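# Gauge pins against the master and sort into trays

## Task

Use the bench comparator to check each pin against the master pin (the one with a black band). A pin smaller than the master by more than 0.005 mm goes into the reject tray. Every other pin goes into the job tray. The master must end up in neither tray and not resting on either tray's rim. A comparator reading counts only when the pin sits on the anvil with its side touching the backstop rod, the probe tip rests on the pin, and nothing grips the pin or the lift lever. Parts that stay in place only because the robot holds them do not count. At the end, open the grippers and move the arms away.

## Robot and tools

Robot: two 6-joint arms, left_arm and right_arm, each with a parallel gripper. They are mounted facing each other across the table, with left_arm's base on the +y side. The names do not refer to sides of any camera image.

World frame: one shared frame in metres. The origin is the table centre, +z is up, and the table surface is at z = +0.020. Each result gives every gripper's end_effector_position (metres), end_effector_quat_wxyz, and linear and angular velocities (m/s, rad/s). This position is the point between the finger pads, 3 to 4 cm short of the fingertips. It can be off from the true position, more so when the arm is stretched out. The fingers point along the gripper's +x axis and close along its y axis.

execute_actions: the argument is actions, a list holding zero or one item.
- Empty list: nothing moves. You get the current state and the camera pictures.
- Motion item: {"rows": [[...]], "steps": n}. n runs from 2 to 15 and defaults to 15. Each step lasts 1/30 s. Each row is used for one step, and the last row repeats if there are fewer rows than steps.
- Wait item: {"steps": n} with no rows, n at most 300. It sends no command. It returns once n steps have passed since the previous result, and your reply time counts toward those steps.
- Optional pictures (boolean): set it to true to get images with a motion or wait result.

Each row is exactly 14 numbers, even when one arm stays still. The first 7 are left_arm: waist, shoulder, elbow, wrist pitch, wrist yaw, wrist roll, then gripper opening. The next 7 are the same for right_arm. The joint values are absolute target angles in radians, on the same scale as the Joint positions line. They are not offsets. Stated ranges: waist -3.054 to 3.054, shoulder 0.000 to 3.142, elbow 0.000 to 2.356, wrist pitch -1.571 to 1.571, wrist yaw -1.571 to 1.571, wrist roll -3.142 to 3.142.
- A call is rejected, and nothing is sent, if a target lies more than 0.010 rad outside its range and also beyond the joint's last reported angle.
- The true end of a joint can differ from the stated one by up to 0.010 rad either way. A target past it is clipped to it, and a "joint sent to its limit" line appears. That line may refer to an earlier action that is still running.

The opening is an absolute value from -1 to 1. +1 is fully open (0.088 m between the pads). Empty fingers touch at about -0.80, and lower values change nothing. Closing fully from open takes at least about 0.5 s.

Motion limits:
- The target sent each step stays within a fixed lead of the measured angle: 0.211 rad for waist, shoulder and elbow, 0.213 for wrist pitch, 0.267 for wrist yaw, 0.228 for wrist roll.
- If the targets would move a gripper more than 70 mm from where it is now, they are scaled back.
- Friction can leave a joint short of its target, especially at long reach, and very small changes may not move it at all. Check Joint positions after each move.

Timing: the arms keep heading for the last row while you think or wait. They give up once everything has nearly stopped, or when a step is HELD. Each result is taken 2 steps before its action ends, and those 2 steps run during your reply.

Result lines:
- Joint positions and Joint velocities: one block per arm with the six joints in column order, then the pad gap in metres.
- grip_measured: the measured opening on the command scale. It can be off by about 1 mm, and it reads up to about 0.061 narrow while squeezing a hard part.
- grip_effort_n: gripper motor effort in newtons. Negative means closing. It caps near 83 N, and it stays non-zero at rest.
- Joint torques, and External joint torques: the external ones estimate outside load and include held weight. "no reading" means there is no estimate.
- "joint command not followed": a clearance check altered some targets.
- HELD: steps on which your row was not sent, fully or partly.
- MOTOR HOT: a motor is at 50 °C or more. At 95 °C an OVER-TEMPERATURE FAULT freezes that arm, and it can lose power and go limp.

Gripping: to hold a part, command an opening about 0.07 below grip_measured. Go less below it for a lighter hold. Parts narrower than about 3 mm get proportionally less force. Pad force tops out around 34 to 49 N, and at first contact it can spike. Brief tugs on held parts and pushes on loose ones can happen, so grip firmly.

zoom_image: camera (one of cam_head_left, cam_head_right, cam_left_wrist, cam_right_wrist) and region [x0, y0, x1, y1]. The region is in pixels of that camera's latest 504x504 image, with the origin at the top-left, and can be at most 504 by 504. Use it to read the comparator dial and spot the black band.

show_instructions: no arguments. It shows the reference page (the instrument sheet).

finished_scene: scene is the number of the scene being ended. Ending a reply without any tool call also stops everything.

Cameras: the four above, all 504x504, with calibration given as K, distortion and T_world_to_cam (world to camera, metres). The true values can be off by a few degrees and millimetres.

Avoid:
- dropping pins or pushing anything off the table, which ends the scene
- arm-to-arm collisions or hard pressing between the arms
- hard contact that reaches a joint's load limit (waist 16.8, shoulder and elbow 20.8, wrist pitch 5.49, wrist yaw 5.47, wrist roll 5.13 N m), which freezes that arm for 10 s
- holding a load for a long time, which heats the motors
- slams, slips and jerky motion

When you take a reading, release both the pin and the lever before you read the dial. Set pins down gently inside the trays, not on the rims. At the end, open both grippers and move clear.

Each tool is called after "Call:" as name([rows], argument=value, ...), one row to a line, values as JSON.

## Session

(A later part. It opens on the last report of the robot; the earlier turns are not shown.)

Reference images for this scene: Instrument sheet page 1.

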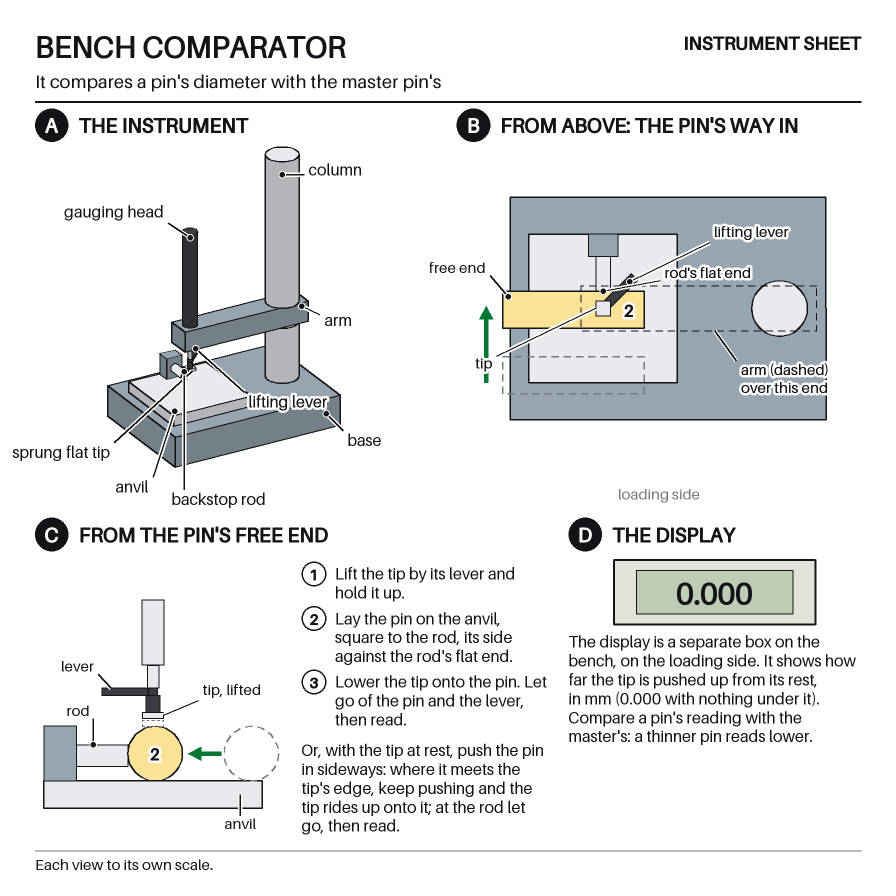

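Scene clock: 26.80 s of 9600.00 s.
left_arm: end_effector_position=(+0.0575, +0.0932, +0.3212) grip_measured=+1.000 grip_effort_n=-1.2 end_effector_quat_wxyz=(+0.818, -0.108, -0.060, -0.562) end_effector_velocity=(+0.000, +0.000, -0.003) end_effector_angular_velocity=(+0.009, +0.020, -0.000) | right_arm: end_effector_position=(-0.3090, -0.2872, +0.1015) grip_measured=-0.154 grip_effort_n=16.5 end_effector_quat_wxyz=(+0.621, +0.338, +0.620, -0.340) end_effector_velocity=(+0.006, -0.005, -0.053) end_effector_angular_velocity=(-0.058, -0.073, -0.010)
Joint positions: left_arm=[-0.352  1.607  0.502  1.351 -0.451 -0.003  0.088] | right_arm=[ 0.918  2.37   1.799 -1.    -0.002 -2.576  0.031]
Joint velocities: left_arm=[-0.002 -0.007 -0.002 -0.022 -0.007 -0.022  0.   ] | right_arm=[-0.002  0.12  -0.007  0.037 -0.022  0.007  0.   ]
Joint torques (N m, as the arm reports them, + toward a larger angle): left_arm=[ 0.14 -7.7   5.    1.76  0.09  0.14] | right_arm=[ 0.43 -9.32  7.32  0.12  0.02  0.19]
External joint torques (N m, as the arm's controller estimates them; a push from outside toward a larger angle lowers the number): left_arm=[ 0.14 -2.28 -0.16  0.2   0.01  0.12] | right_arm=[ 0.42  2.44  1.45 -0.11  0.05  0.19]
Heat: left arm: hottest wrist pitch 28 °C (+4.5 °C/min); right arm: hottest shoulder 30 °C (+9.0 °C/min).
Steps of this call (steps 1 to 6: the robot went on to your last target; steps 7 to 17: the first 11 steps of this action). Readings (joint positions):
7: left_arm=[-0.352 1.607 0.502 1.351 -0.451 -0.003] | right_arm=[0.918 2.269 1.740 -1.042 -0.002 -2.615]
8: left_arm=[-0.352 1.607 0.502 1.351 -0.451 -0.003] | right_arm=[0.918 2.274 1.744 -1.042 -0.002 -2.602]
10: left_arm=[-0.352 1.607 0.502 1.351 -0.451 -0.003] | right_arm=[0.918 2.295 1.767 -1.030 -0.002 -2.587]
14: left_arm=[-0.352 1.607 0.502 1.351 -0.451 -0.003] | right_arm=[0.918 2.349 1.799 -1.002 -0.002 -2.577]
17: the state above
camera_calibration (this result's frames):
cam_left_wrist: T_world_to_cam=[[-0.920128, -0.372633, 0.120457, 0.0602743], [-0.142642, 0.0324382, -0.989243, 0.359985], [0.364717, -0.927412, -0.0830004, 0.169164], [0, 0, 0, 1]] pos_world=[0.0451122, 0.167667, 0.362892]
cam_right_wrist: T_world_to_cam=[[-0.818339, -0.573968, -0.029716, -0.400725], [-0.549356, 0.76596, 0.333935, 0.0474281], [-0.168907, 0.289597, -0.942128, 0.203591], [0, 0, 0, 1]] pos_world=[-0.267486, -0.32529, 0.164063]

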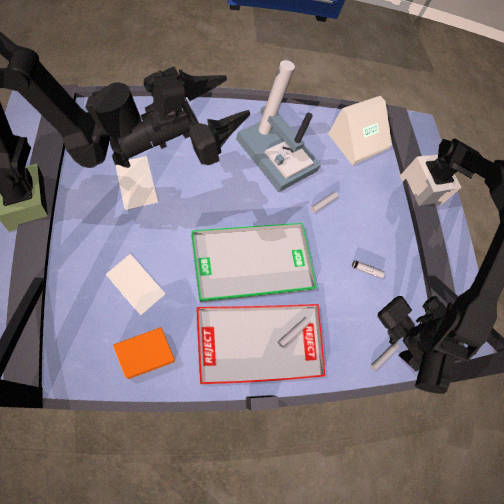

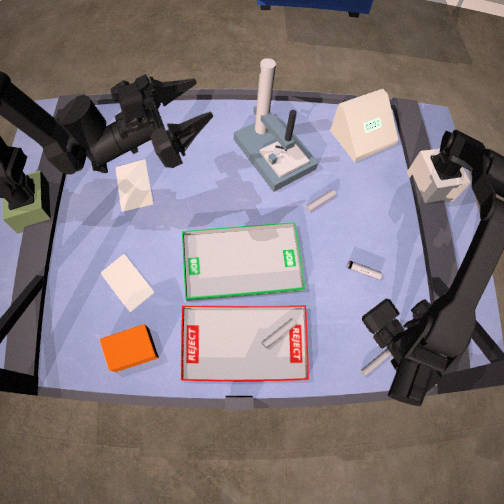

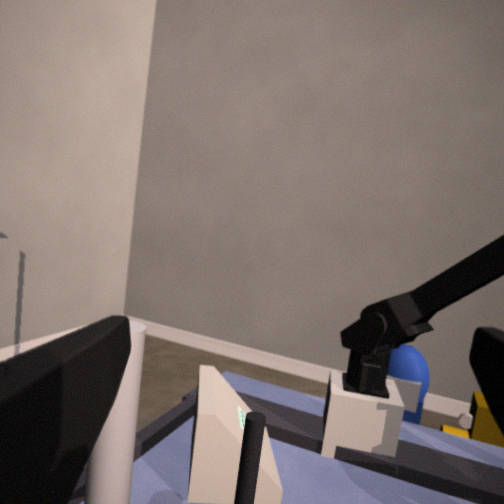

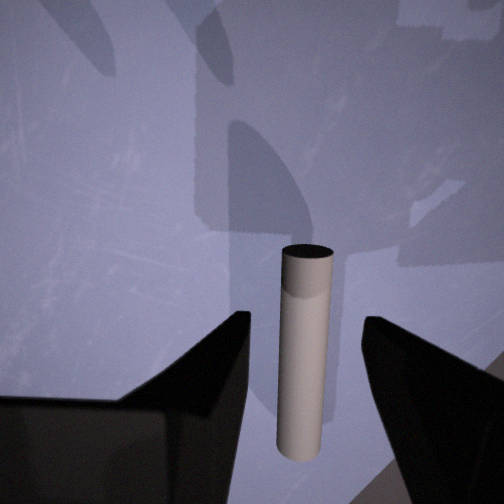

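Call:
execute_actions([
  {"rows":[[-0.35,1.6,0.5,1.35,-0.45,0,1,0.927,2.387,1.789,-0.985,0,-2.57,-0.15],[-0.35,1.6,0.5,1.35,-0.45,0,1,0.927,2.392,1.784,-0.975,0,-2.57,-0.15],[-0.35,1.6,0.5,1.35,-0.45,0,1,0.927,2.397,1.779,-0.965,0,-2.57,-0.15],[-0.35,1.6,0.5,1.35,-0.45,0,1,0.927,2.402,1.774,-0.955,0,-2.57,-0.15],[-0.35,1.6,0.5,1.35,-0.45,0,1,0.927,2.407,1.769,-0.945,0,-2.57,-0.15],[-0.35,1.6,0.5,1.35,-0.45,0,1,0.927,2.412,1.764,-0.935,0,-2.57,-0.15],[-0.35,1.6,0.5,1.35,-0.45,0,1,0.927,2.417,1.76,-0.925,0,-2.57,-0.15],[-0.35,1.6,0.5,1.35,-0.45,0,1,0.927,2.421,1.756,-0.917,0,-2.57,-0.15],[-0.35,1.6,0.5,1.35,-0.45,0,1,0.927,2.424,1.753,-0.911,0,-2.57,-0.15],[-0.35,1.6,0.5,1.35,-0.45,0,1,0.927,2.426,1.751,-0.907,0,-2.57,-0.2]]},
])

Call:
execute_actions([
  {"rows":[[-0.35,1.6,0.5,1.35,-0.45,0,1,0.927,2.426,1.751,-0.907,0,-2.57,-0.25],[-0.35,1.6,0.5,1.35,-0.45,0,1,0.927,2.426,1.751,-0.907,0,-2.57,-0.3],[-0.35,1.6,0.5,1.35,-0.45,0,1,0.927,2.426,1.751,-0.907,0,-2.57,-0.35],[-0.35,1.6,0.5,1.35,-0.45,0,1,0.927,2.426,1.751,-0.907,0,-2.57,-0.39],[-0.35,1.6,0.5,1.35,-0.45,0,1,0.927,2.426,1.751,-0.907,0,-2.57,-0.43],[-0.35,1.6,0.5,1.35,-0.45,0,1,0.927,2.426,1.751,-0.907,0,-2.57,-0.46],[-0.35,1.6,0.5,1.35,-0.45,0,1,0.927,2.426,1.751,-0.907,0,-2.57,-0.49],[-0.35,1.6,0.5,1.35,-0.45,0,1,0.927,2.426,1.751,-0.907,0,-2.57,-0.53],[-0.35,1.6,0.5,1.35,-0.45,0,1,0.927,2.426,1.751,-0.907,0,-2.57,-0.58]]},
], pictures=true)

Scene clock: 27.53 s of 9600.00 s.
left_arm: end_effector_position=(+0.0575, +0.0932, +0.3212) grip_measured=+1.000 grip_effort_n=-1.2 end_effector_quat_wxyz=(+0.818, -0.108, -0.060, -0.562) end_effector_velocity=(-0.002, -0.001, +0.000) end_effector_angular_velocity=(+0.005, -0.009, -0.008) | right_arm: end_effector_position=(-0.3108, -0.2894, +0.0734) grip_measured=-0.184 grip_effort_n=-17.4 end_effector_quat_wxyz=(+0.621, +0.337, +0.622, -0.338) end_effector_velocity=(+0.013, -0.008, -0.039) end_effector_angular_velocity=(-0.034, -0.057, -0.005)
Joint positions: left_arm=[-0.352  1.607  0.502  1.351 -0.451 -0.003  0.088] | right_arm=[ 0.924  2.415  1.762 -0.916 -0.002 -2.574  0.03 ]
Joint velocities: left_arm=[-0.002 -0.002  0.002 -0.007  0.007  0.007  0.   ] | right_arm=[ 0.002  0.061 -0.056  0.051 -0.007  0.007 -0.007]
Joint torques (N m, as the arm reports them, + toward a larger angle): left_arm=[ 0.16 -7.7   4.99  1.76  0.08  0.14] | right_arm=[ 0.36 -8.91  4.89  0.13  0.02  0.18]
External joint torques (N m, as the arm's controller estimates them; a push from outside toward a larger angle lowers the number): left_arm=[ 0.14 -2.26 -0.18  0.19  0.01  0.13] | right_arm=[ 0.35  2.79 -0.79 -0.17  0.05  0.18]
Heat: left arm: hottest wrist pitch 28 °C (+4.4 °C/min); right arm: hottest shoulder 30 °C (+8.7 °C/min).
Steps of this call (steps 1 to 2: the last 2 steps of your previous action; steps 3 to 9: the robot went on to your last target; steps 10 to 22: the first 13 steps of this action). Readings (joint positions):
10: left_arm=[-0.352 1.607 0.502 1.351 -0.451 -0.003] | right_arm=[0.919 2.374 1.804 -0.994 -0.002 -2.574]
11: left_arm=[-0.352 1.607 0.502 1.351 -0.451 -0.003] | right_arm=[0.919 2.375 1.803 -0.991 -0.002 -2.574]
13: left_arm=[-0.352 1.607 0.502 1.351 -0.451 -0.003] | right_arm=[0.921 2.377 1.799 -0.976 -0.002 -2.574]
17: left_arm=[-0.352 1.607 0.502 1.351 -0.451 -0.003] | right_arm=[0.924 2.393 1.781 -0.942 -0.002 -2.574]
22: the state above

Scene clock: 28.03 s of 9600.00 s.
left_arm: end_effector_position=(+0.0575, +0.0932, +0.3212) grip_measured=+1.000 grip_effort_n=-1.2 end_effector_quat_wxyz=(+0.818, -0.108, -0.060, -0.562) end_effector_velocity=(+0.000, +0.001, +0.001) end_effector_angular_velocity=(-0.005, -0.004, +0.006) | right_arm: end_effector_position=(-0.3115, -0.2891, +0.0722) grip_measured=-0.516 grip_effort_n=-83.5 end_effector_quat_wxyz=(+0.620, +0.337, +0.623, -0.338) end_effector_velocity=(+0.006, -0.000, +0.000) end_effector_angular_velocity=(-0.002, -0.023, +0.020)
Joint positions: left_arm=[-0.352  1.607  0.502  1.351 -0.451 -0.003  0.088] | right_arm=[ 0.924  2.417  1.76  -0.909 -0.002 -2.574  0.014]
Joint velocities: left_arm=[-0.002 -0.002 -0.002  0.007 -0.007  0.007  0.   ] | right_arm=[-0.002 -0.002 -0.002 -0.022  0.007 -0.022 -0.   ]
Joint torques (N m, as the arm reports them, + toward a larger angle): left_arm=[ 0.14 -7.7   4.98  1.76  0.08  0.14] | right_arm=[ 0.33 -8.61  4.71  0.02  0.01  0.17]
External joint torques (N m, as the arm's controller estimates them; a push from outside toward a larger angle lowers the number): left_arm=[ 0.14 -2.24 -0.21  0.18  0.    0.12] | right_arm=[ 0.29  2.36 -0.52 -0.2   0.04  0.18]
Heat: left arm: hottest wrist pitch 28 °C (+4.3 °C/min); right arm: hottest shoulder 30 °C (+8.6 °C/min).
Steps of this call (steps 1 to 2: the last 2 steps of your previous action; steps 3 to 15: the first 13 steps of this action). Readings (joint positions):
3: left_arm=[-0.352 1.607 0.502 1.351 -0.451 -0.003] | right_arm=[0.924 2.417 1.760 -0.912 -0.002 -2.574]
4: left_arm=[-0.352 1.607 0.502 1.351 -0.451 -0.003] | right_arm=[0.924 2.417 1.760 -0.910 -0.002 -2.574]
6: left_arm=[-0.352 1.607 0.502 1.351 -0.451 -0.003] | right_arm=[0.924 2.417 1.760 -0.909 -0.002 -2.574]
10: left_arm=[-0.352 1.607 0.502 1.351 -0.451 -0.003] | right_arm=[0.924 2.417 1.760 -0.909 -0.002 -2.574]
15: the state above
camera_calibration (this result's frames):
cam_left_wrist: T_world_to_cam=[[-0.920128, -0.372633, 0.120457, 0.0602743], [-0.142642, 0.0324382, -0.989243, 0.359985], [0.364717, -0.927412, -0.0830004, 0.169164], [0, 0, 0, 1]] pos_world=[0.0451122, 0.167667, 0.362892]
cam_right_wrist: T_world_to_cam=[[-0.815601, -0.577965, -0.0274186, -0.405166], [-0.55175, 0.762589, 0.337684, 0.0553024], [-0.17426, 0.290543, -0.94086, 0.174613], [0, 0, 0, 1]] pos_world=[-0.269513, -0.327077, 0.134503]

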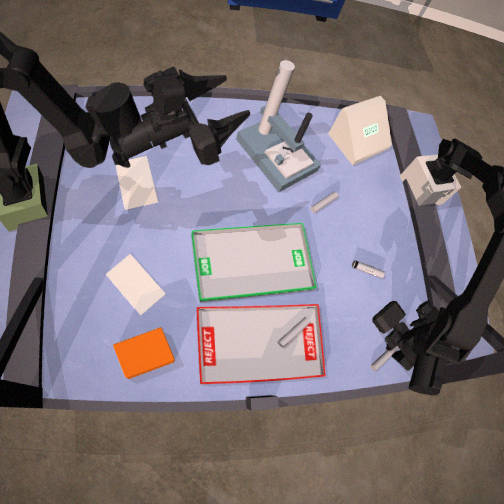

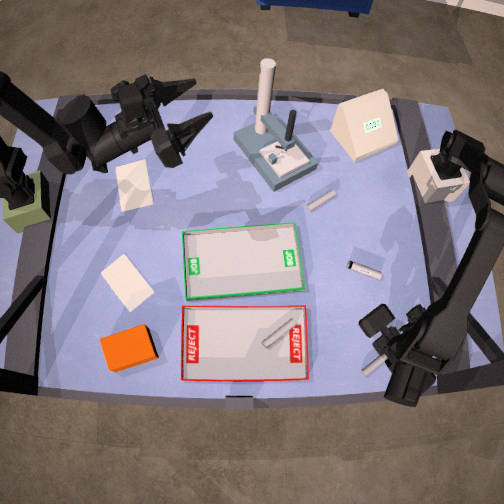

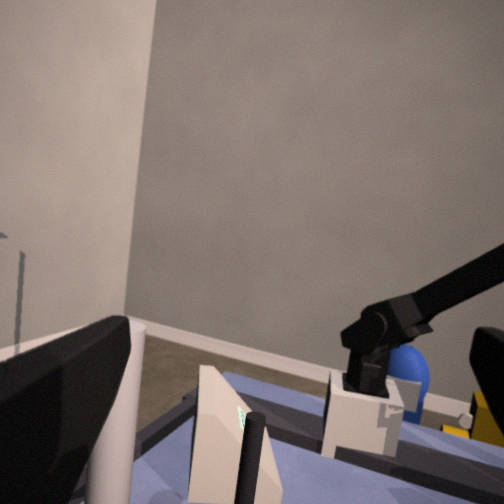

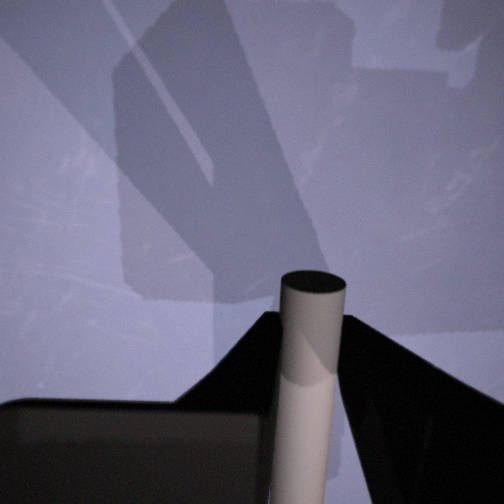

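Fine. Carry and measure.

Call:
execute_actions([
  {"rows":[[-0.35,1.6,0.5,1.35,-0.45,0,1,0.927,2.405,1.76,-0.91,0,-2.57,-0.58],[-0.35,1.6,0.5,1.35,-0.45,0,1,0.927,2.39,1.76,-0.92,0,-2.57,-0.58],[-0.35,1.6,0.5,1.35,-0.45,0,1,0.927,2.37,1.755,-0.935,0,-2.57,-0.58],[-0.35,1.6,0.5,1.35,-0.45,0,1,0.927,2.34,1.74,-0.95,0,-2.57,-0.58],[-0.35,1.6,0.5,1.35,-0.45,0,1,0.92,2.305,1.71,-0.96,0,-2.55,-0.58],[-0.35,1.6,0.5,1.35,-0.45,0,1,0.9,2.265,1.67,-0.965,0,-2.5,-0.58],[-0.35,1.6,0.5,1.35,-0.45,0,1,0.87,2.225,1.62,-0.96,0,-2.45,-0.58],[-0.35,1.6,0.5,1.35,-0.45,0,1,0.83,2.185,1.57,-0.95,0,-2.4,-0.58],[-0.35,1.6,0.5,1.35,-0.45,0,1,0.79,2.145,1.52,-0.94,0,-2.35,-0.58],[-0.35,1.6,0.5,1.35,-0.45,0,1,0.75,2.105,1.47,-0.93,0,-2.3,-0.58],[-0.35,1.6,0.5,1.35,-0.45,0,1,0.71,2.07,1.42,-0.92,0,-2.25,-0.58],[-0.35,1.6,0.5,1.35,-0.45,0,1,0.67,2.035,1.37,-0.905,0,-2.2,-0.58],[-0.35,1.6,0.5,1.35,-0.45,0,1,0.62,2.0,1.32,-0.89,0,-2.15,-0.58],[-0.35,1.6,0.5,1.35,-0.45,0,1,0.57,1.965,1.27,-0.875,0,-2.1,-0.58],[-0.35,1.6,0.5,1.35,-0.45,0,1,0.52,1.93,1.22,-0.86,0,-2.05,-0.58]]},
])

Call:
execute_actions([
  {"rows":[[-0.35,1.6,0.5,1.35,-0.45,0,1,0.47,1.9,1.17,-0.84,0,-2.0,-0.58],[-0.35,1.6,0.5,1.35,-0.45,0,1,0.42,1.87,1.12,-0.82,0,-1.95,-0.58],[-0.35,1.6,0.5,1.35,-0.45,0,1,0.37,1.845,1.07,-0.795,0,-1.9,-0.58],[-0.35,1.6,0.5,1.35,-0.45,0,1,0.32,1.825,1.03,-0.775,0,-1.9,-0.58],[-0.35,1.6,0.5,1.35,-0.45,0,1,0.27,1.815,1.012,-0.762,0,-1.9,-0.58],[-0.35,1.6,0.5,1.35,-0.45,0,1,0.22,1.815,1.012,-0.762,0,-1.9,-0.58],[-0.35,1.6,0.5,1.35,-0.45,0,1,0.17,1.815,1.012,-0.762,0,-1.9,-0.58],[-0.35,1.6,0.5,1.35,-0.45,0,1,0.12,1.815,1.012,-0.762,0,-1.9,-0.58],[-0.35,1.6,0.5,1.35,-0.45,0,1,0.07,1.815,1.012,-0.762,0,-1.9,-0.58],[-0.35,1.6,0.5,1.35,-0.45,0,1,0.02,1.815,1.012,-0.762,0,-1.9,-0.58],[-0.35,1.6,0.5,1.35,-0.45,0,1,-0.03,1.815,1.012,-0.762,0,-1.9,-0.58],[-0.35,1.6,0.5,1.35,-0.45,0,1,-0.07,1.815,1.012,-0.762,0,-1.92,-0.58],[-0.35,1.6,0.5,1.35,-0.45,0,1,-0.11,1.815,1.012,-0.762,0,-1.94,-0.58],[-0.35,1.6,0.5,1.35,-0.45,0,1,-0.15,1.815,1.012,-0.762,0,-1.96,-0.58],[-0.35,1.6,0.5,1.35,-0.45,0,1,-0.19,1.815,1.012,-0.762,0,-1.98,-0.58]]},
])

Call:
execute_actions([
  {"rows":[[-0.35,1.6,0.5,1.35,-0.45,0,1,-0.22,1.815,1.012,-0.762,0,-2.0,-0.58],[-0.35,1.6,0.5,1.35,-0.45,0,1,-0.25,1.815,1.012,-0.762,0,-2.05,-0.58],[-0.35,1.6,0.5,1.35,-0.45,0,1,-0.265,1.82,1.02,-0.762,0,-2.11,-0.58],[-0.35,1.6,0.5,1.35,-0.45,0,1,-0.27,1.83,1.03,-0.765,0,-2.17,-0.58],[-0.35,1.6,0.5,1.35,-0.45,0,1,-0.27,1.83,1.03,-0.765,0,-2.225,-0.58]],"steps":10},
])

Call:
execute_actions([
  {"rows":[[-0.35,1.6,0.5,1.35,-0.45,0,1,-0.27,1.844,1.041,-0.762,0,-2.22,-0.58],[-0.35,1.6,0.5,1.35,-0.45,0,1,-0.269,1.856,1.051,-0.759,0,-2.22,-0.58],[-0.35,1.6,0.5,1.35,-0.45,0,1,-0.268,1.868,1.061,-0.756,0,-2.22,-0.58],[-0.35,1.6,0.5,1.35,-0.45,0,1,-0.267,1.88,1.071,-0.753,0,-2.218,-0.58],[-0.35,1.6,0.5,1.35,-0.45,0,1,-0.266,1.892,1.08,-0.75,0,-2.216,-0.58],[-0.35,1.6,0.5,1.35,-0.45,0,1,-0.265,1.904,1.088,-0.746,0,-2.214,-0.58],[-0.35,1.6,0.5,1.35,-0.45,0,1,-0.264,1.915,1.094,-0.741,0,-2.212,-0.58],[-0.35,1.6,0.5,1.35,-0.45,0,1,-0.263,1.925,1.098,-0.735,0,-2.21,-0.58],[-0.35,1.6,0.5,1.35,-0.45,0,1,-0.263,1.933,1.101,-0.729,0,-2.21,-0.58],[-0.35,1.6,0.5,1.35,-0.45,0,1,-0.263,1.939,1.102,-0.725,0,-2.21,-0.58],[-0.35,1.6,0.5,1.35,-0.45,0,1,-0.263,1.944,1.102,-0.722,0,-2.21,-0.58]]},
])

Call:
execute_actions([
  {"rows":[[-0.35,1.6,0.5,1.35,-0.45,0,1,-0.261,1.949,1.11,-0.725,0,-2.208,-0.58],[-0.35,1.6,0.5,1.35,-0.45,0,1,-0.259,1.954,1.118,-0.728,0,-2.206,-0.58],[-0.35,1.6,0.5,1.35,-0.45,0,1,-0.256,1.959,1.126,-0.731,0,-2.204,-0.58],[-0.35,1.6,0.5,1.35,-0.45,0,1,-0.254,1.964,1.134,-0.7345,0,-2.202,-0.58],[-0.35,1.6,0.5,1.35,-0.45,0,1,-0.252,1.969,1.142,-0.738,0,-2.2,-0.58],[-0.35,1.6,0.5,1.35,-0.45,0,1,-0.25,1.974,1.15,-0.741,0,-2.198,-0.58],[-0.35,1.6,0.5,1.35,-0.45,0,1,-0.247,1.979,1.158,-0.744,0,-2.196,-0.58],[-0.35,1.6,0.5,1.35,-0.45,0,1,-0.245,1.984,1.166,-0.747,0,-2.194,-0.58],[-0.35,1.6,0.5,1.35,-0.45,0,1,-0.243,1.989,1.174,-0.75,0,-2.192,-0.58],[-0.35,1.6,0.5,1.35,-0.45,0,1,-0.241,1.994,1.182,-0.753,0,-2.19,-0.58]],"steps":10},
])

Call:
execute_actions([
  {"rows":[[-0.35,1.6,0.5,1.35,-0.45,0,1,-0.239,1.998,1.189,-0.756,0,-2.188,-0.58],[-0.35,1.6,0.5,1.35,-0.45,0,1,-0.237,2.002,1.195,-0.758,0,-2.187,-0.58],[-0.35,1.6,0.5,1.35,-0.45,0,1,-0.2355,2.006,1.201,-0.761,0,-2.185,-0.58],[-0.35,1.6,0.5,1.35,-0.45,0,1,-0.234,2.009,1.207,-0.763,0,-2.184,-0.58],[-0.35,1.6,0.5,1.35,-0.45,0,1,-0.232,2.013,1.213,-0.765,0,-2.182,-0.58],[-0.35,1.6,0.5,1.35,-0.45,0,1,-0.2305,2.017,1.219,-0.768,0,-2.181,-0.58],[-0.35,1.6,0.5,1.35,-0.45,0,1,-0.229,2.021,1.225,-0.77,0,-2.179,-0.58],[-0.35,1.6,0.5,1.35,-0.45,0,1,-0.227,2.024,1.231,-0.772,0,-2.178,-0.58],[-0.35,1.6,0.5,1.35,-0.45,0,1,-0.2255,2.028,1.237,-0.775,0,-2.176,-0.58],[-0.35,1.6,0.5,1.35,-0.45,0,1,-0.224,2.032,1.243,-0.777,0,-2.175,-0.58],[-0.35,1.6,0.5,1.35,-0.45,0,1,-0.2225,2.035,1.248,-0.779,0,-2.173,-0.58],[-0.35,1.6,0.5,1.35,-0.45,0,1,-0.221,2.038,1.253,-0.781,0,-2.172,-0.58]]},
])

Call:
execute_actions([
  {"steps":8},
])

Call:
execute_actions([
  {"rows":[[-0.35,1.6,0.5,1.35,-0.45,0,1,-0.226,2.027,1.242,-0.784,0,-2.174,-0.58],[-0.35,1.6,0.5,1.35,-0.45,0,1,-0.226,2.027,1.242,-0.784,0,-2.174,-0.52],[-0.35,1.6,0.5,1.35,-0.45,0,1,-0.226,2.027,1.242,-0.784,0,-2.174,-0.47],[-0.35,1.6,0.5,1.35,-0.45,0,1,-0.226,2.027,1.242,-0.784,0,-2.174,-0.42],[-0.35,1.6,0.5,1.35,-0.45,0,1,-0.226,2.027,1.242,-0.784,0,-2.174,-0.36],[-0.35,1.6,0.5,1.35,-0.45,0,1,-0.226,2.027,1.242,-0.784,0,-2.174,-0.3]]},
])

Call:
execute_actions([
  {"steps":20},
], pictures=true)

Call:
zoom_image(camera="cam_head_right", region=[340,100,400,150])

Scene clock: 29.33 s of 9600.00 s.
left_arm: end_effector_position=(+0.0575, +0.0932, +0.3212) grip_measured=+1.000 grip_effort_n=-1.2 end_effector_quat_wxyz=(+0.818, -0.108, -0.060, -0.562) end_effector_velocity=(+0.002, +0.001, -0.002) end_effector_angular_velocity=(-0.000, +0.025, +0.014) | right_arm: end_effector_position=(-0.2246, -0.2542, +0.1301) grip_measured=-0.516 grip_effort_n=-83.5 end_effector_quat_wxyz=(+0.521, +0.469, +0.533, -0.475) end_effector_velocity=(+0.503, +0.298, +0.096) end_effector_angular_velocity=(+0.053, +0.053, -2.628)
Joint positions: left_arm=[-0.352  1.607  0.502  1.351 -0.451 -0.003  0.088] | right_arm=[ 0.749  2.102  1.467 -0.918 -0.006 -2.284  0.014]
Joint velocities: left_arm=[-0.002 -0.002 -0.002 -0.007 -0.022 -0.022  0.   ] | right_arm=[-1.346 -1.072 -1.277  0.286  0.037  1.282  0.   ]
Joint torques (N m, as the arm reports them, + toward a larger angle): left_arm=[ 0.15 -7.7   4.98  1.76  0.08  0.15] | right_arm=[-0.37 -8.03  3.54 -0.17  0.08  0.2 ]
External joint torques (N m, as the arm's controller estimates them; a push from outside toward a larger angle lowers the number): left_arm=[ 0.14 -2.23 -0.2   0.19  0.01  0.13] | right_arm=[-0.52 -0.12 -0.52 -0.16  0.11  0.2 ]
Heat: left arm: hottest wrist pitch 28 °C (+4.1 °C/min); right arm: hottest shoulder 31 °C (+10.2 °C/min).
Steps of this call (steps 1 to 2: the last 2 steps of your previous action; steps 3 to 15: the robot went on to your last target; steps 16 to 26: nothing new was sent; steps 27 to 39: the first 13 steps of this action). Readings (joint positions):
27: left_arm=[-0.352 1.607 0.502 1.351 -0.451 -0.003] | right_arm=[0.924 2.417 1.760 -0.909 -0.002 -2.574]
28: left_arm=[-0.352 1.607 0.502 1.351 -0.451 -0.003] | right_arm=[0.924 2.416 1.760 -0.909 -0.002 -2.574]
30: left_arm=[-0.352 1.607 0.502 1.351 -0.451 -0.003] | right_arm=[0.924 2.405 1.758 -0.920 -0.002 -2.574]
34: left_arm=[-0.352 1.607 0.502 1.351 -0.451 -0.003] | right_arm=[0.911 2.304 1.670 -0.947 -0.004 -2.496]
39: the state above

Scene clock: 29.83 s of 9600.00 s.
left_arm: end_effector_position=(+0.0575, +0.0932, +0.3212) grip_measured=+1.000 grip_effort_n=-1.2 end_effector_quat_wxyz=(+0.818, -0.108, -0.060, -0.562) end_effector_velocity=(+0.002, +0.001, -0.005) end_effector_angular_velocity=(+0.014, +0.023, +0.014) | right_arm: end_effector_position=(+0.0303, -0.1815, +0.1199) grip_measured=-0.516 grip_effort_n=-83.5 end_effector_quat_wxyz=(+0.197, +0.678, +0.198, -0.679) end_effector_velocity=(+0.406, +0.094, +0.011) end_effector_angular_velocity=(+0.066, +0.007, -1.182)
Joint positions: left_arm=[-0.352  1.607  0.502  1.351 -0.451 -0.003  0.088] | right_arm=[ 0.005  1.831  1.026 -0.766 -0.001 -1.914  0.014]
Joint velocities: left_arm=[-0.002 -0.002 -0.002 -0.022 -0.022 -0.022  0.   ] | right_arm=[-1.38  -0.066 -0.037  0.037  0.007 -0.198 -0.   ]
Joint torques (N m, as the arm reports them, + toward a larger angle): left_arm=[ 0.14 -7.71  5.    1.77  0.08  0.14] | right_arm=[ 0.15 -7.17  4.05  0.   -0.02 -0.2 ]
External joint torques (N m, as the arm's controller estimates them; a push from outside toward a larger angle lowers the number): left_arm=[ 0.13 -2.24 -0.18  0.19  0.01  0.12] | right_arm=[-0.15 -0.35 -0.55 -0.17  0.07 -0.17]
Heat: left arm: hottest wrist pitch 29 °C (+6.0 °C/min); right arm: hottest shoulder 31 °C (+10.1 °C/min).
Steps of this call (steps 1 to 2: the last 2 steps of your previous action; steps 3 to 15: the first 13 steps of this action). Readings (joint positions):
3: left_arm=[-0.352 1.607 0.502 1.351 -0.451 -0.003] | right_arm=[0.608 2.004 1.331 -0.882 -0.002 -2.147]
4: left_arm=[-0.352 1.607 0.502 1.351 -0.451 -0.003] | right_arm=[0.560 1.974 1.282 -0.867 -0.002 -2.099]
6: left_arm=[-0.352 1.607 0.502 1.351 -0.451 -0.003] | right_arm=[0.462 1.916 1.182 -0.832 -0.002 -2.009]
10: left_arm=[-0.352 1.607 0.502 1.351 -0.451 -0.003] | right_arm=[0.251 1.847 1.051 -0.785 -0.001 -1.929]
15: the state above

Scene clock: 30.17 s of 9600.00 s.
left_arm: end_effector_position=(+0.0575, +0.0932, +0.3212) grip_measured=+1.000 grip_effort_n=-1.2 end_effector_quat_wxyz=(+0.818, -0.108, -0.060, -0.562) end_effector_velocity=(-0.000, -0.000, -0.001) end_effector_angular_velocity=(-0.001, +0.018, -0.009) | right_arm: end_effector_position=(+0.1119, -0.1746, +0.1203) grip_measured=-0.516 grip_effort_n=-83.5 end_effector_quat_wxyz=(+0.195, +0.681, +0.197, -0.678) end_effector_velocity=(+0.008, -0.003, +0.000) end_effector_angular_velocity=(-0.008, +0.006, +0.415)
Joint positions: left_arm=[-0.352  1.607  0.502  1.351 -0.451 -0.003  0.088] | right_arm=[-0.266  1.827  1.023 -0.764  0.002 -2.181  0.014]
Joint velocities: left_arm=[ 0.002 -0.002 -0.002 -0.007  0.007 -0.022  0.   ] | right_arm=[-0.032 -0.002 -0.002 -0.007 -0.007 -0.447 -0.   ]
Joint torques (N m, as the arm reports them, + toward a larger angle): left_arm=[ 0.15 -7.69  4.99  1.77  0.09  0.14] | right_arm=[ 0.19 -5.64  6.02 -0.1  -0.15 -0.17]
External joint torques (N m, as the arm's controller estimates them; a push from outside toward a larger angle lowers the number): left_arm=[ 0.15 -2.22 -0.2   0.19  0.    0.12] | right_arm=[-0.14  1.18  1.1  -0.35 -0.05 -0.15]
Heat: left arm: hottest wrist pitch 29 °C (+6.0 °C/min); right arm: hottest shoulder 31 °C (+9.9 °C/min).
Steps of this call (steps 1 to 2: the last 2 steps of your previous action; steps 3 to 10: the first 8 steps of this action). Readings (joint positions):
3: left_arm=[-0.352 1.607 0.502 1.351 -0.451 -0.003] | right_arm=[-0.124 1.827 1.024 -0.764 -0.001 -1.953]
4: left_arm=[-0.352 1.607 0.502 1.351 -0.451 -0.003] | right_arm=[-0.161 1.827 1.023 -0.764 -0.001 -1.977]
6: left_arm=[-0.352 1.607 0.502 1.351 -0.451 -0.003] | right_arm=[-0.223 1.827 1.023 -0.764 0.001 -2.053]
10: the state above

Scene clock: 30.67 s of 9600.00 s.
left_arm: end_effector_position=(+0.0575, +0.0932, +0.3212) grip_measured=+1.000 grip_effort_n=-0.7 end_effector_quat_wxyz=(+0.818, -0.108, -0.060, -0.562) end_effector_velocity=(+0.000, -0.000, +0.000) end_effector_angular_velocity=(-0.000, +0.008, +0.003) | right_arm: end_effector_position=(+0.1129, -0.1551, +0.1049) grip_measured=-0.516 grip_effort_n=-83.5 end_effector_quat_wxyz=(+0.207, +0.677, +0.207, -0.676) end_effector_velocity=(+0.002, +0.013, +0.003) end_effector_angular_velocity=(+0.052, +0.005, -0.015)
Joint positions: left_arm=[-0.352  1.607  0.502  1.351 -0.451 -0.003  0.088] | right_arm=[-0.266  1.927  1.089 -0.732  0.002 -2.212  0.014]
Joint velocities: left_arm=[-0.002 -0.002  0.002 -0.007 -0.007 -0.007  0.   ] | right_arm=[-0.007 -0.002  0.012  0.037 -0.007  0.007 -0.   ]
Joint torques (N m, as the arm reports them, + toward a larger angle): left_arm=[ 0.13 -7.71  4.99  1.76  0.09  0.14] | right_arm=[ 0.38 -4.96  6.56  0.28 -0.15  0.08]
External joint torques (N m, as the arm's controller estimates them; a push from outside toward a larger angle lowers the number): left_arm=[ 0.14 -2.23 -0.22  0.18  0.01  0.12] | right_arm=[ 0.4   3.04  1.23  0.   -0.11  0.08]
Heat: left arm: hottest wrist pitch 29 °C (+5.9 °C/min); right arm: hottest shoulder 31 °C (+9.8 °C/min).
Steps of this call (steps 1 to 2: the last 2 steps of your previous action; steps 3 to 15: the first 13 steps of this action). Readings (joint positions):
3: left_arm=[-0.352 1.607 0.502 1.351 -0.451 -0.003] | right_arm=[-0.266 1.828 1.024 -0.764 0.002 -2.207]
4: left_arm=[-0.352 1.607 0.502 1.351 -0.451 -0.003] | right_arm=[-0.266 1.831 1.026 -0.764 0.002 -2.209]
6: left_arm=[-0.352 1.607 0.502 1.351 -0.451 -0.003] | right_arm=[-0.266 1.847 1.039 -0.763 0.002 -2.212]
10: left_arm=[-0.352 1.607 0.502 1.351 -0.451 -0.003] | right_arm=[-0.266 1.891 1.070 -0.748 0.002 -2.212]
15: the state above

Scene clock: 31.00 s of 9600.00 s.
left_arm: end_effector_position=(+0.0575, +0.0932, +0.3212) grip_measured=+1.000 grip_effort_n=-1.2 end_effector_quat_wxyz=(+0.818, -0.108, -0.060, -0.562) end_effector_velocity=(+0.000, +0.001, -0.002) end_effector_angular_velocity=(+0.005, +0.008, +0.003) | right_arm: end_effector_position=(+0.1101, -0.1438, +0.1053) grip_measured=-0.516 grip_effort_n=-83.5 end_effector_quat_wxyz=(+0.205, +0.677, +0.209, -0.675) end_effector_velocity=(-0.019, +0.048, +0.004) end_effector_angular_velocity=(-0.007, -0.007, +0.015)
Joint positions: left_arm=[-0.352  1.607  0.502  1.351 -0.451 -0.003  0.088] | right_arm=[-0.256  1.958  1.136 -0.743  0.002 -2.203  0.014]
Joint velocities: left_arm=[-0.002 -0.002 -0.002 -0.007 -0.007 -0.007  0.   ] | right_arm=[ 0.066  0.149  0.237 -0.095  0.007  0.051 -0.   ]
Joint torques (N m, as the arm reports them, + toward a larger angle): left_arm=[ 0.14 -7.7   5.    1.76  0.09  0.14] | right_arm=[ 0.66 -5.28  6.51  0.12 -0.13  0.18]
External joint torques (N m, as the arm's controller estimates them; a push from outside toward a larger angle lowers the number): left_arm=[ 0.13 -2.24 -0.16  0.19  0.01  0.12] | right_arm=[ 0.67  2.36  1.78 -0.1  -0.09  0.18]
Heat: left arm: hottest wrist pitch 29 °C (+5.8 °C/min); right arm: hottest shoulder 31 °C (+9.7 °C/min).
Steps of this call (steps 1 to 2: the last 2 steps of your previous action; steps 3 to 10: the first 8 steps of this action). Readings (joint positions):
3: left_arm=[-0.352 1.607 0.502 1.351 -0.451 -0.003] | right_arm=[-0.266 1.930 1.092 -0.729 0.002 -2.212]
4: left_arm=[-0.352 1.607 0.502 1.351 -0.451 -0.003] | right_arm=[-0.265 1.932 1.095 -0.731 0.002 -2.212]
6: left_arm=[-0.352 1.607 0.502 1.351 -0.451 -0.003] | right_arm=[-0.264 1.939 1.105 -0.735 0.002 -2.210]
10: the state above

Scene clock: 31.50 s of 9600.00 s.
left_arm: end_effector_position=(+0.0575, +0.0932, +0.3212) grip_measured=+1.000 grip_effort_n=-1.2 end_effector_quat_wxyz=(+0.818, -0.108, -0.060, -0.562) end_effector_velocity=(+0.000, +0.002, -0.000) end_effector_angular_velocity=(+0.000, -0.005, +0.006) | right_arm: end_effector_position=(+0.1021, -0.1251, +0.1064) grip_measured=-0.516 grip_effort_n=-83.5 end_effector_quat_wxyz=(+0.207, +0.677, +0.208, -0.675) end_effector_velocity=(-0.018, +0.042, +0.003) end_effector_angular_velocity=(+0.066, -0.008, +0.005)
Joint positions: left_arm=[-0.352  1.607  0.502  1.351 -0.451 -0.003  0.088] | right_arm=[-0.231  2.018  1.231 -0.781  0.003 -2.178  0.014]
Joint velocities: left_arm=[-0.002 -0.002 -0.007  0.007 -0.007  0.007  0.   ] | right_arm=[ 0.056  0.081  0.139  0.007  0.007  0.051 -0.   ]
Joint torques (N m, as the arm reports them, + toward a larger angle): left_arm=[ 0.13 -7.71  4.97  1.76  0.09  0.14] | right_arm=[ 0.66 -5.75  6.48  0.18 -0.2   0.15]
External joint torques (N m, as the arm's controller estimates them; a push from outside toward a larger angle lowers the number): left_arm=[ 0.11 -2.2  -0.22  0.17  0.01  0.13] | right_arm=[ 0.81  2.5   1.75  0.   -0.17  0.15]
Heat: left arm: hottest wrist pitch 29 °C (+5.7 °C/min); right arm: hottest shoulder 31 °C (+9.5 °C/min).
Steps of this call (steps 1 to 2: the last 2 steps of your previous action; steps 3 to 15: the first 13 steps of this action). Readings (joint positions):
3: left_arm=[-0.352 1.607 0.502 1.351 -0.451 -0.003] | right_arm=[-0.250 1.973 1.159 -0.751 0.002 -2.197]
4: left_arm=[-0.352 1.607 0.502 1.351 -0.451 -0.003] | right_arm=[-0.248 1.978 1.166 -0.754 0.002 -2.196]
6: left_arm=[-0.352 1.607 0.502 1.351 -0.451 -0.003] | right_arm=[-0.244 1.986 1.180 -0.759 0.002 -2.192]
10: left_arm=[-0.352 1.607 0.502 1.351 -0.451 -0.003] | right_arm=[-0.239 2.001 1.203 -0.775 0.003 -2.185]
15: the state above

Scene clock: 31.77 s of 9600.00 s.
left_arm: end_effector_position=(+0.0575, +0.0932, +0.3212) grip_measured=+1.000 grip_effort_n=-1.2 end_effector_quat_wxyz=(+0.818, -0.108, -0.060, -0.562) end_effector_velocity=(+0.000, +0.001, -0.002) end_effector_angular_velocity=(+0.005, +0.008, +0.003) | right_arm: end_effector_position=(+0.1016, -0.1239, +0.1064) grip_measured=-0.516 grip_effort_n=-83.5 end_effector_quat_wxyz=(+0.208, +0.678, +0.207, -0.675) end_effector_velocity=(+0.004, -0.003, -0.001) end_effector_angular_velocity=(-0.012, -0.007, +0.015)
Joint positions: left_arm=[-0.352  1.607  0.502  1.351 -0.451 -0.003  0.088] | right_arm=[-0.229  2.024  1.24  -0.787  0.004 -2.175  0.014]
Joint velocities: left_arm=[-0.002 -0.002 -0.002 -0.007 -0.007 -0.007  0.   ] | right_arm=[-0.007  0.002 -0.002 -0.007  0.007 -0.022 -0.   ]
Joint torques (N m, as the arm reports them, + toward a larger angle): left_arm=[ 0.15 -7.69  4.99  1.76  0.08  0.14] | right_arm=[ 0.92 -5.71  6.82  0.31 -0.23  0.13]
External joint torques (N m, as the arm's controller estimates them; a push from outside toward a larger angle lowers the number): left_arm=[ 0.15 -2.22 -0.19  0.18  0.01  0.12] | right_arm=[ 1.02  2.52  1.91  0.07 -0.2   0.13]
Heat: left arm: hottest wrist pitch 29 °C (+5.7 °C/min); right arm: hottest shoulder 31 °C (+9.4 °C/min).
Kept back: nothing.
Steps of this call (steps 1 to 2: the last 2 steps of your previous action; steps 3 to 8: the robot went on to your last target). Readings (joint positions):
1: left_arm=[-0.352 1.607 0.502 1.351 -0.451 -0.003] | right_arm=[-0.229 2.020 1.235 -0.782 0.003 -2.177]
2: left_arm=[-0.352 1.607 0.502 1.351 -0.451 -0.003] | right_arm=[-0.229 2.022 1.237 -0.784 0.004 -2.176]
4: left_arm=[-0.352 1.607 0.502 1.351 -0.451 -0.003] | right_arm=[-0.229 2.023 1.239 -0.786 0.004 -2.176]
8: the state above

Scene clock: 32.20 s of 9600.00 s.
left_arm: end_effector_position=(+0.0575, +0.0932, +0.3212) grip_measured=+1.000 grip_effort_n=-1.2 end_effector_quat_wxyz=(+0.818, -0.108, -0.060, -0.562) end_effector_velocity=(+0.000, -0.000, -0.004) end_effector_angular_velocity=(+0.019, +0.007, +0.003) | right_arm: end_effector_position=(+0.1012, -0.1237, +0.1064) grip_measured=-0.312 grip_effort_n=16.0 end_effector_quat_wxyz=(+0.207, +0.677, +0.207, -0.675) end_effector_velocity=(+0.002, -0.002, +0.000) end_effector_angular_velocity=(-0.007, -0.007, +0.005)
Joint positions: left_arm=[-0.352  1.607  0.502  1.351 -0.451 -0.003  0.088] | right_arm=[-0.228  2.024  1.24  -0.786  0.003 -2.175  0.024]
Joint velocities: left_arm=[-0.002 -0.002 -0.002 -0.022 -0.007 -0.007  0.   ] | right_arm=[-0.002 -0.002 -0.002 -0.007  0.007 -0.007  0.004]
Joint torques (N m, as the arm reports them, + toward a larger angle): left_arm=[ 0.13 -7.69  4.98  1.76  0.09  0.14] | right_arm=[ 0.35 -6.89  5.61  0.06 -0.18  0.06]
External joint torques (N m, as the arm's controller estimates them; a push from outside toward a larger angle lowers the number): left_arm=[ 0.13 -2.22 -0.2   0.18  0.01  0.13] | right_arm=[ 0.41  1.36  0.7  -0.18 -0.15  0.06]
Heat: left arm: hottest wrist pitch 29 °C (+5.6 °C/min); right arm: hottest shoulder 31 °C (+9.3 °C/min).
Steps of this call (steps 1 to 13: the first 13 steps of this action). Readings (joint positions):
1: left_arm=[-0.352 1.607 0.502 1.351 -0.451 -0.003] | right_arm=[-0.229 2.024 1.240 -0.787 0.004 -2.175]
2: left_arm=[-0.352 1.607 0.502 1.351 -0.451 -0.003] | right_arm=[-0.229 2.024 1.240 -0.787 0.004 -2.175]
4: left_arm=[-0.352 1.607 0.502 1.351 -0.451 -0.003] | right_arm=[-0.229 2.024 1.240 -0.787 0.004 -2.175]
8: left_arm=[-0.352 1.607 0.502 1.351 -0.451 -0.003] | right_arm=[-0.228 2.024 1.240 -0.786 0.003 -2.175]
13: the state above

Scene clock: 32.87 s of 9600.00 s.
left_arm: end_effector_position=(+0.0575, +0.0932, +0.3212) grip_measured=+1.000 grip_effort_n=-1.2 end_effector_quat_wxyz=(+0.818, -0.108, -0.060, -0.562) end_effector_velocity=(+0.000, -0.000, -0.006) end_effector_angular_velocity=(+0.019, +0.023, +0.009) | right_arm: end_effector_position=(+0.1012, -0.1237, +0.1064) grip_measured=-0.303 grip_effort_n=16.0 end_effector_quat_wxyz=(+0.207, +0.677, +0.207, -0.675) end_effector_velocity=(-0.000, -0.005, +0.000) end_effector_angular_velocity=(-0.022, +0.008, -0.010)
Joint positions: left_arm=[-0.352  1.607  0.502  1.351 -0.451 -0.003  0.088] | right_arm=[-0.228  2.024  1.24  -0.786  0.003 -2.175  0.024]
Joint velocities: left_arm=[-0.007  0.002 -0.002 -0.022 -0.022 -0.022  0.   ] | right_arm=[-0.002 -0.002 -0.002 -0.022 -0.007  0.007 -0.   ]
Joint torques (N m, as the arm reports them, + toward a larger angle): left_arm=[ 0.13 -7.71  5.    1.77  0.09  0.14] | right_arm=[ 0.35 -6.84  5.62  0.06 -0.18  0.06]
External joint torques (N m, as the arm's controller estimates them; a push from outside toward a larger angle lowers the number): left_arm=[ 0.16 -2.3  -0.15  0.21  0.01  0.12] | right_arm=[ 0.36  1.44  0.7  -0.17 -0.14  0.06]
Heat: left arm: hottest wrist pitch 29 °C (+5.5 °C/min); right arm: hottest shoulder 31 °C (+9.1 °C/min).
Kept back: nothing.
Steps of this call (steps 1 to 2: the last 2 steps of your previous action; steps 3 to 15: the robot went on to your last target; steps 16 to 20: nothing new was sent). Readings (joint positions):
1: left_arm=[-0.352 1.607 0.502 1.351 -0.451 -0.003] | right_arm=[-0.228 2.024 1.240 -0.786 0.003 -2.175]
2: left_arm=[-0.352 1.607 0.502 1.351 -0.451 -0.003] | right_arm=[-0.228 2.024 1.240 -0.786 0.003 -2.175]
4: left_arm=[-0.352 1.607 0.502 1.351 -0.451 -0.003] | right_arm=[-0.228 2.024 1.240 -0.786 0.003 -2.175]
8: left_arm=[-0.352 1.607 0.502 1.351 -0.451 -0.003] | right_arm=[-0.228 2.024 1.240 -0.786 0.003 -2.175]
20: the state above
All arms were judged still, so your last target was given up. Only a new action makes them travel on or press farther. Fingers that are still opening or closing keep moving.
camera_calibration (this result's frames):
cam_left_wrist: T_world_to_cam=[[-0.920128, -0.372633, 0.120457, 0.0602743], [-0.142642, 0.0324382, -0.989243, 0.359985], [0.364717, -0.927412, -0.0830004, 0.169164], [0, 0, 0, 1]] pos_world=[0.0451122, 0.167667, 0.362892]
cam_right_wrist: T_world_to_cam=[[-0.593226, 0.804392, -0.0322018, 0.17694], [0.751048, 0.567401, 0.337614, -0.0106708], [0.289845, 0.176096, -0.940734, 0.169562], [0, 0, 0, 1]] pos_world=[0.0638331, -0.166134, 0.168813]

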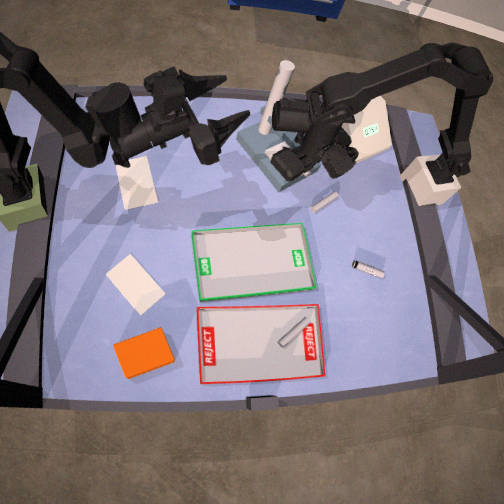

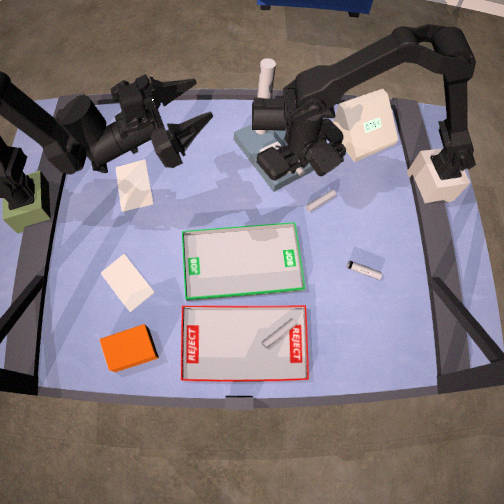

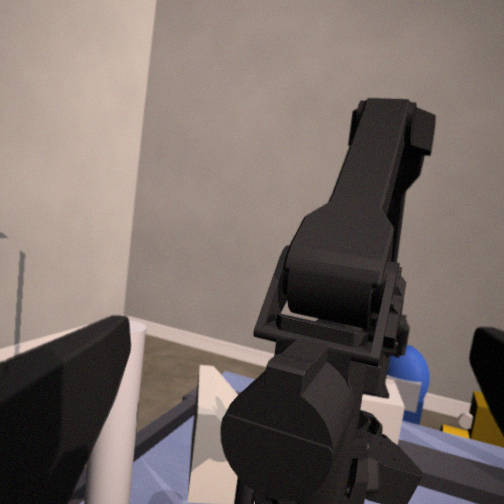

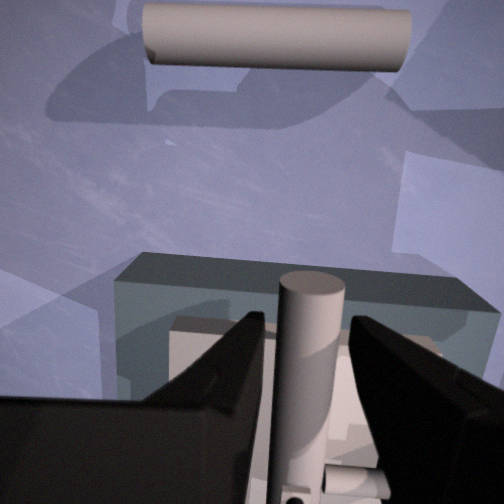

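Region (340, 100, 400, 150) of cam_head_right's 504x504 image, scaled by 8.400, with more detail than that image has.

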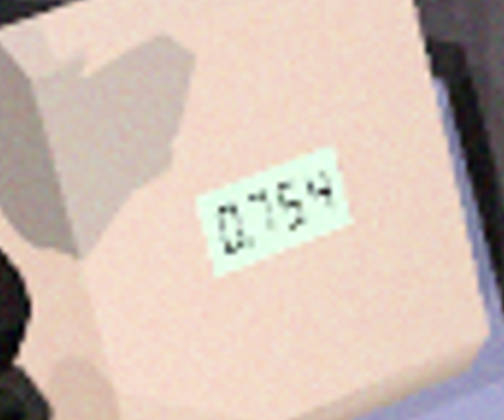

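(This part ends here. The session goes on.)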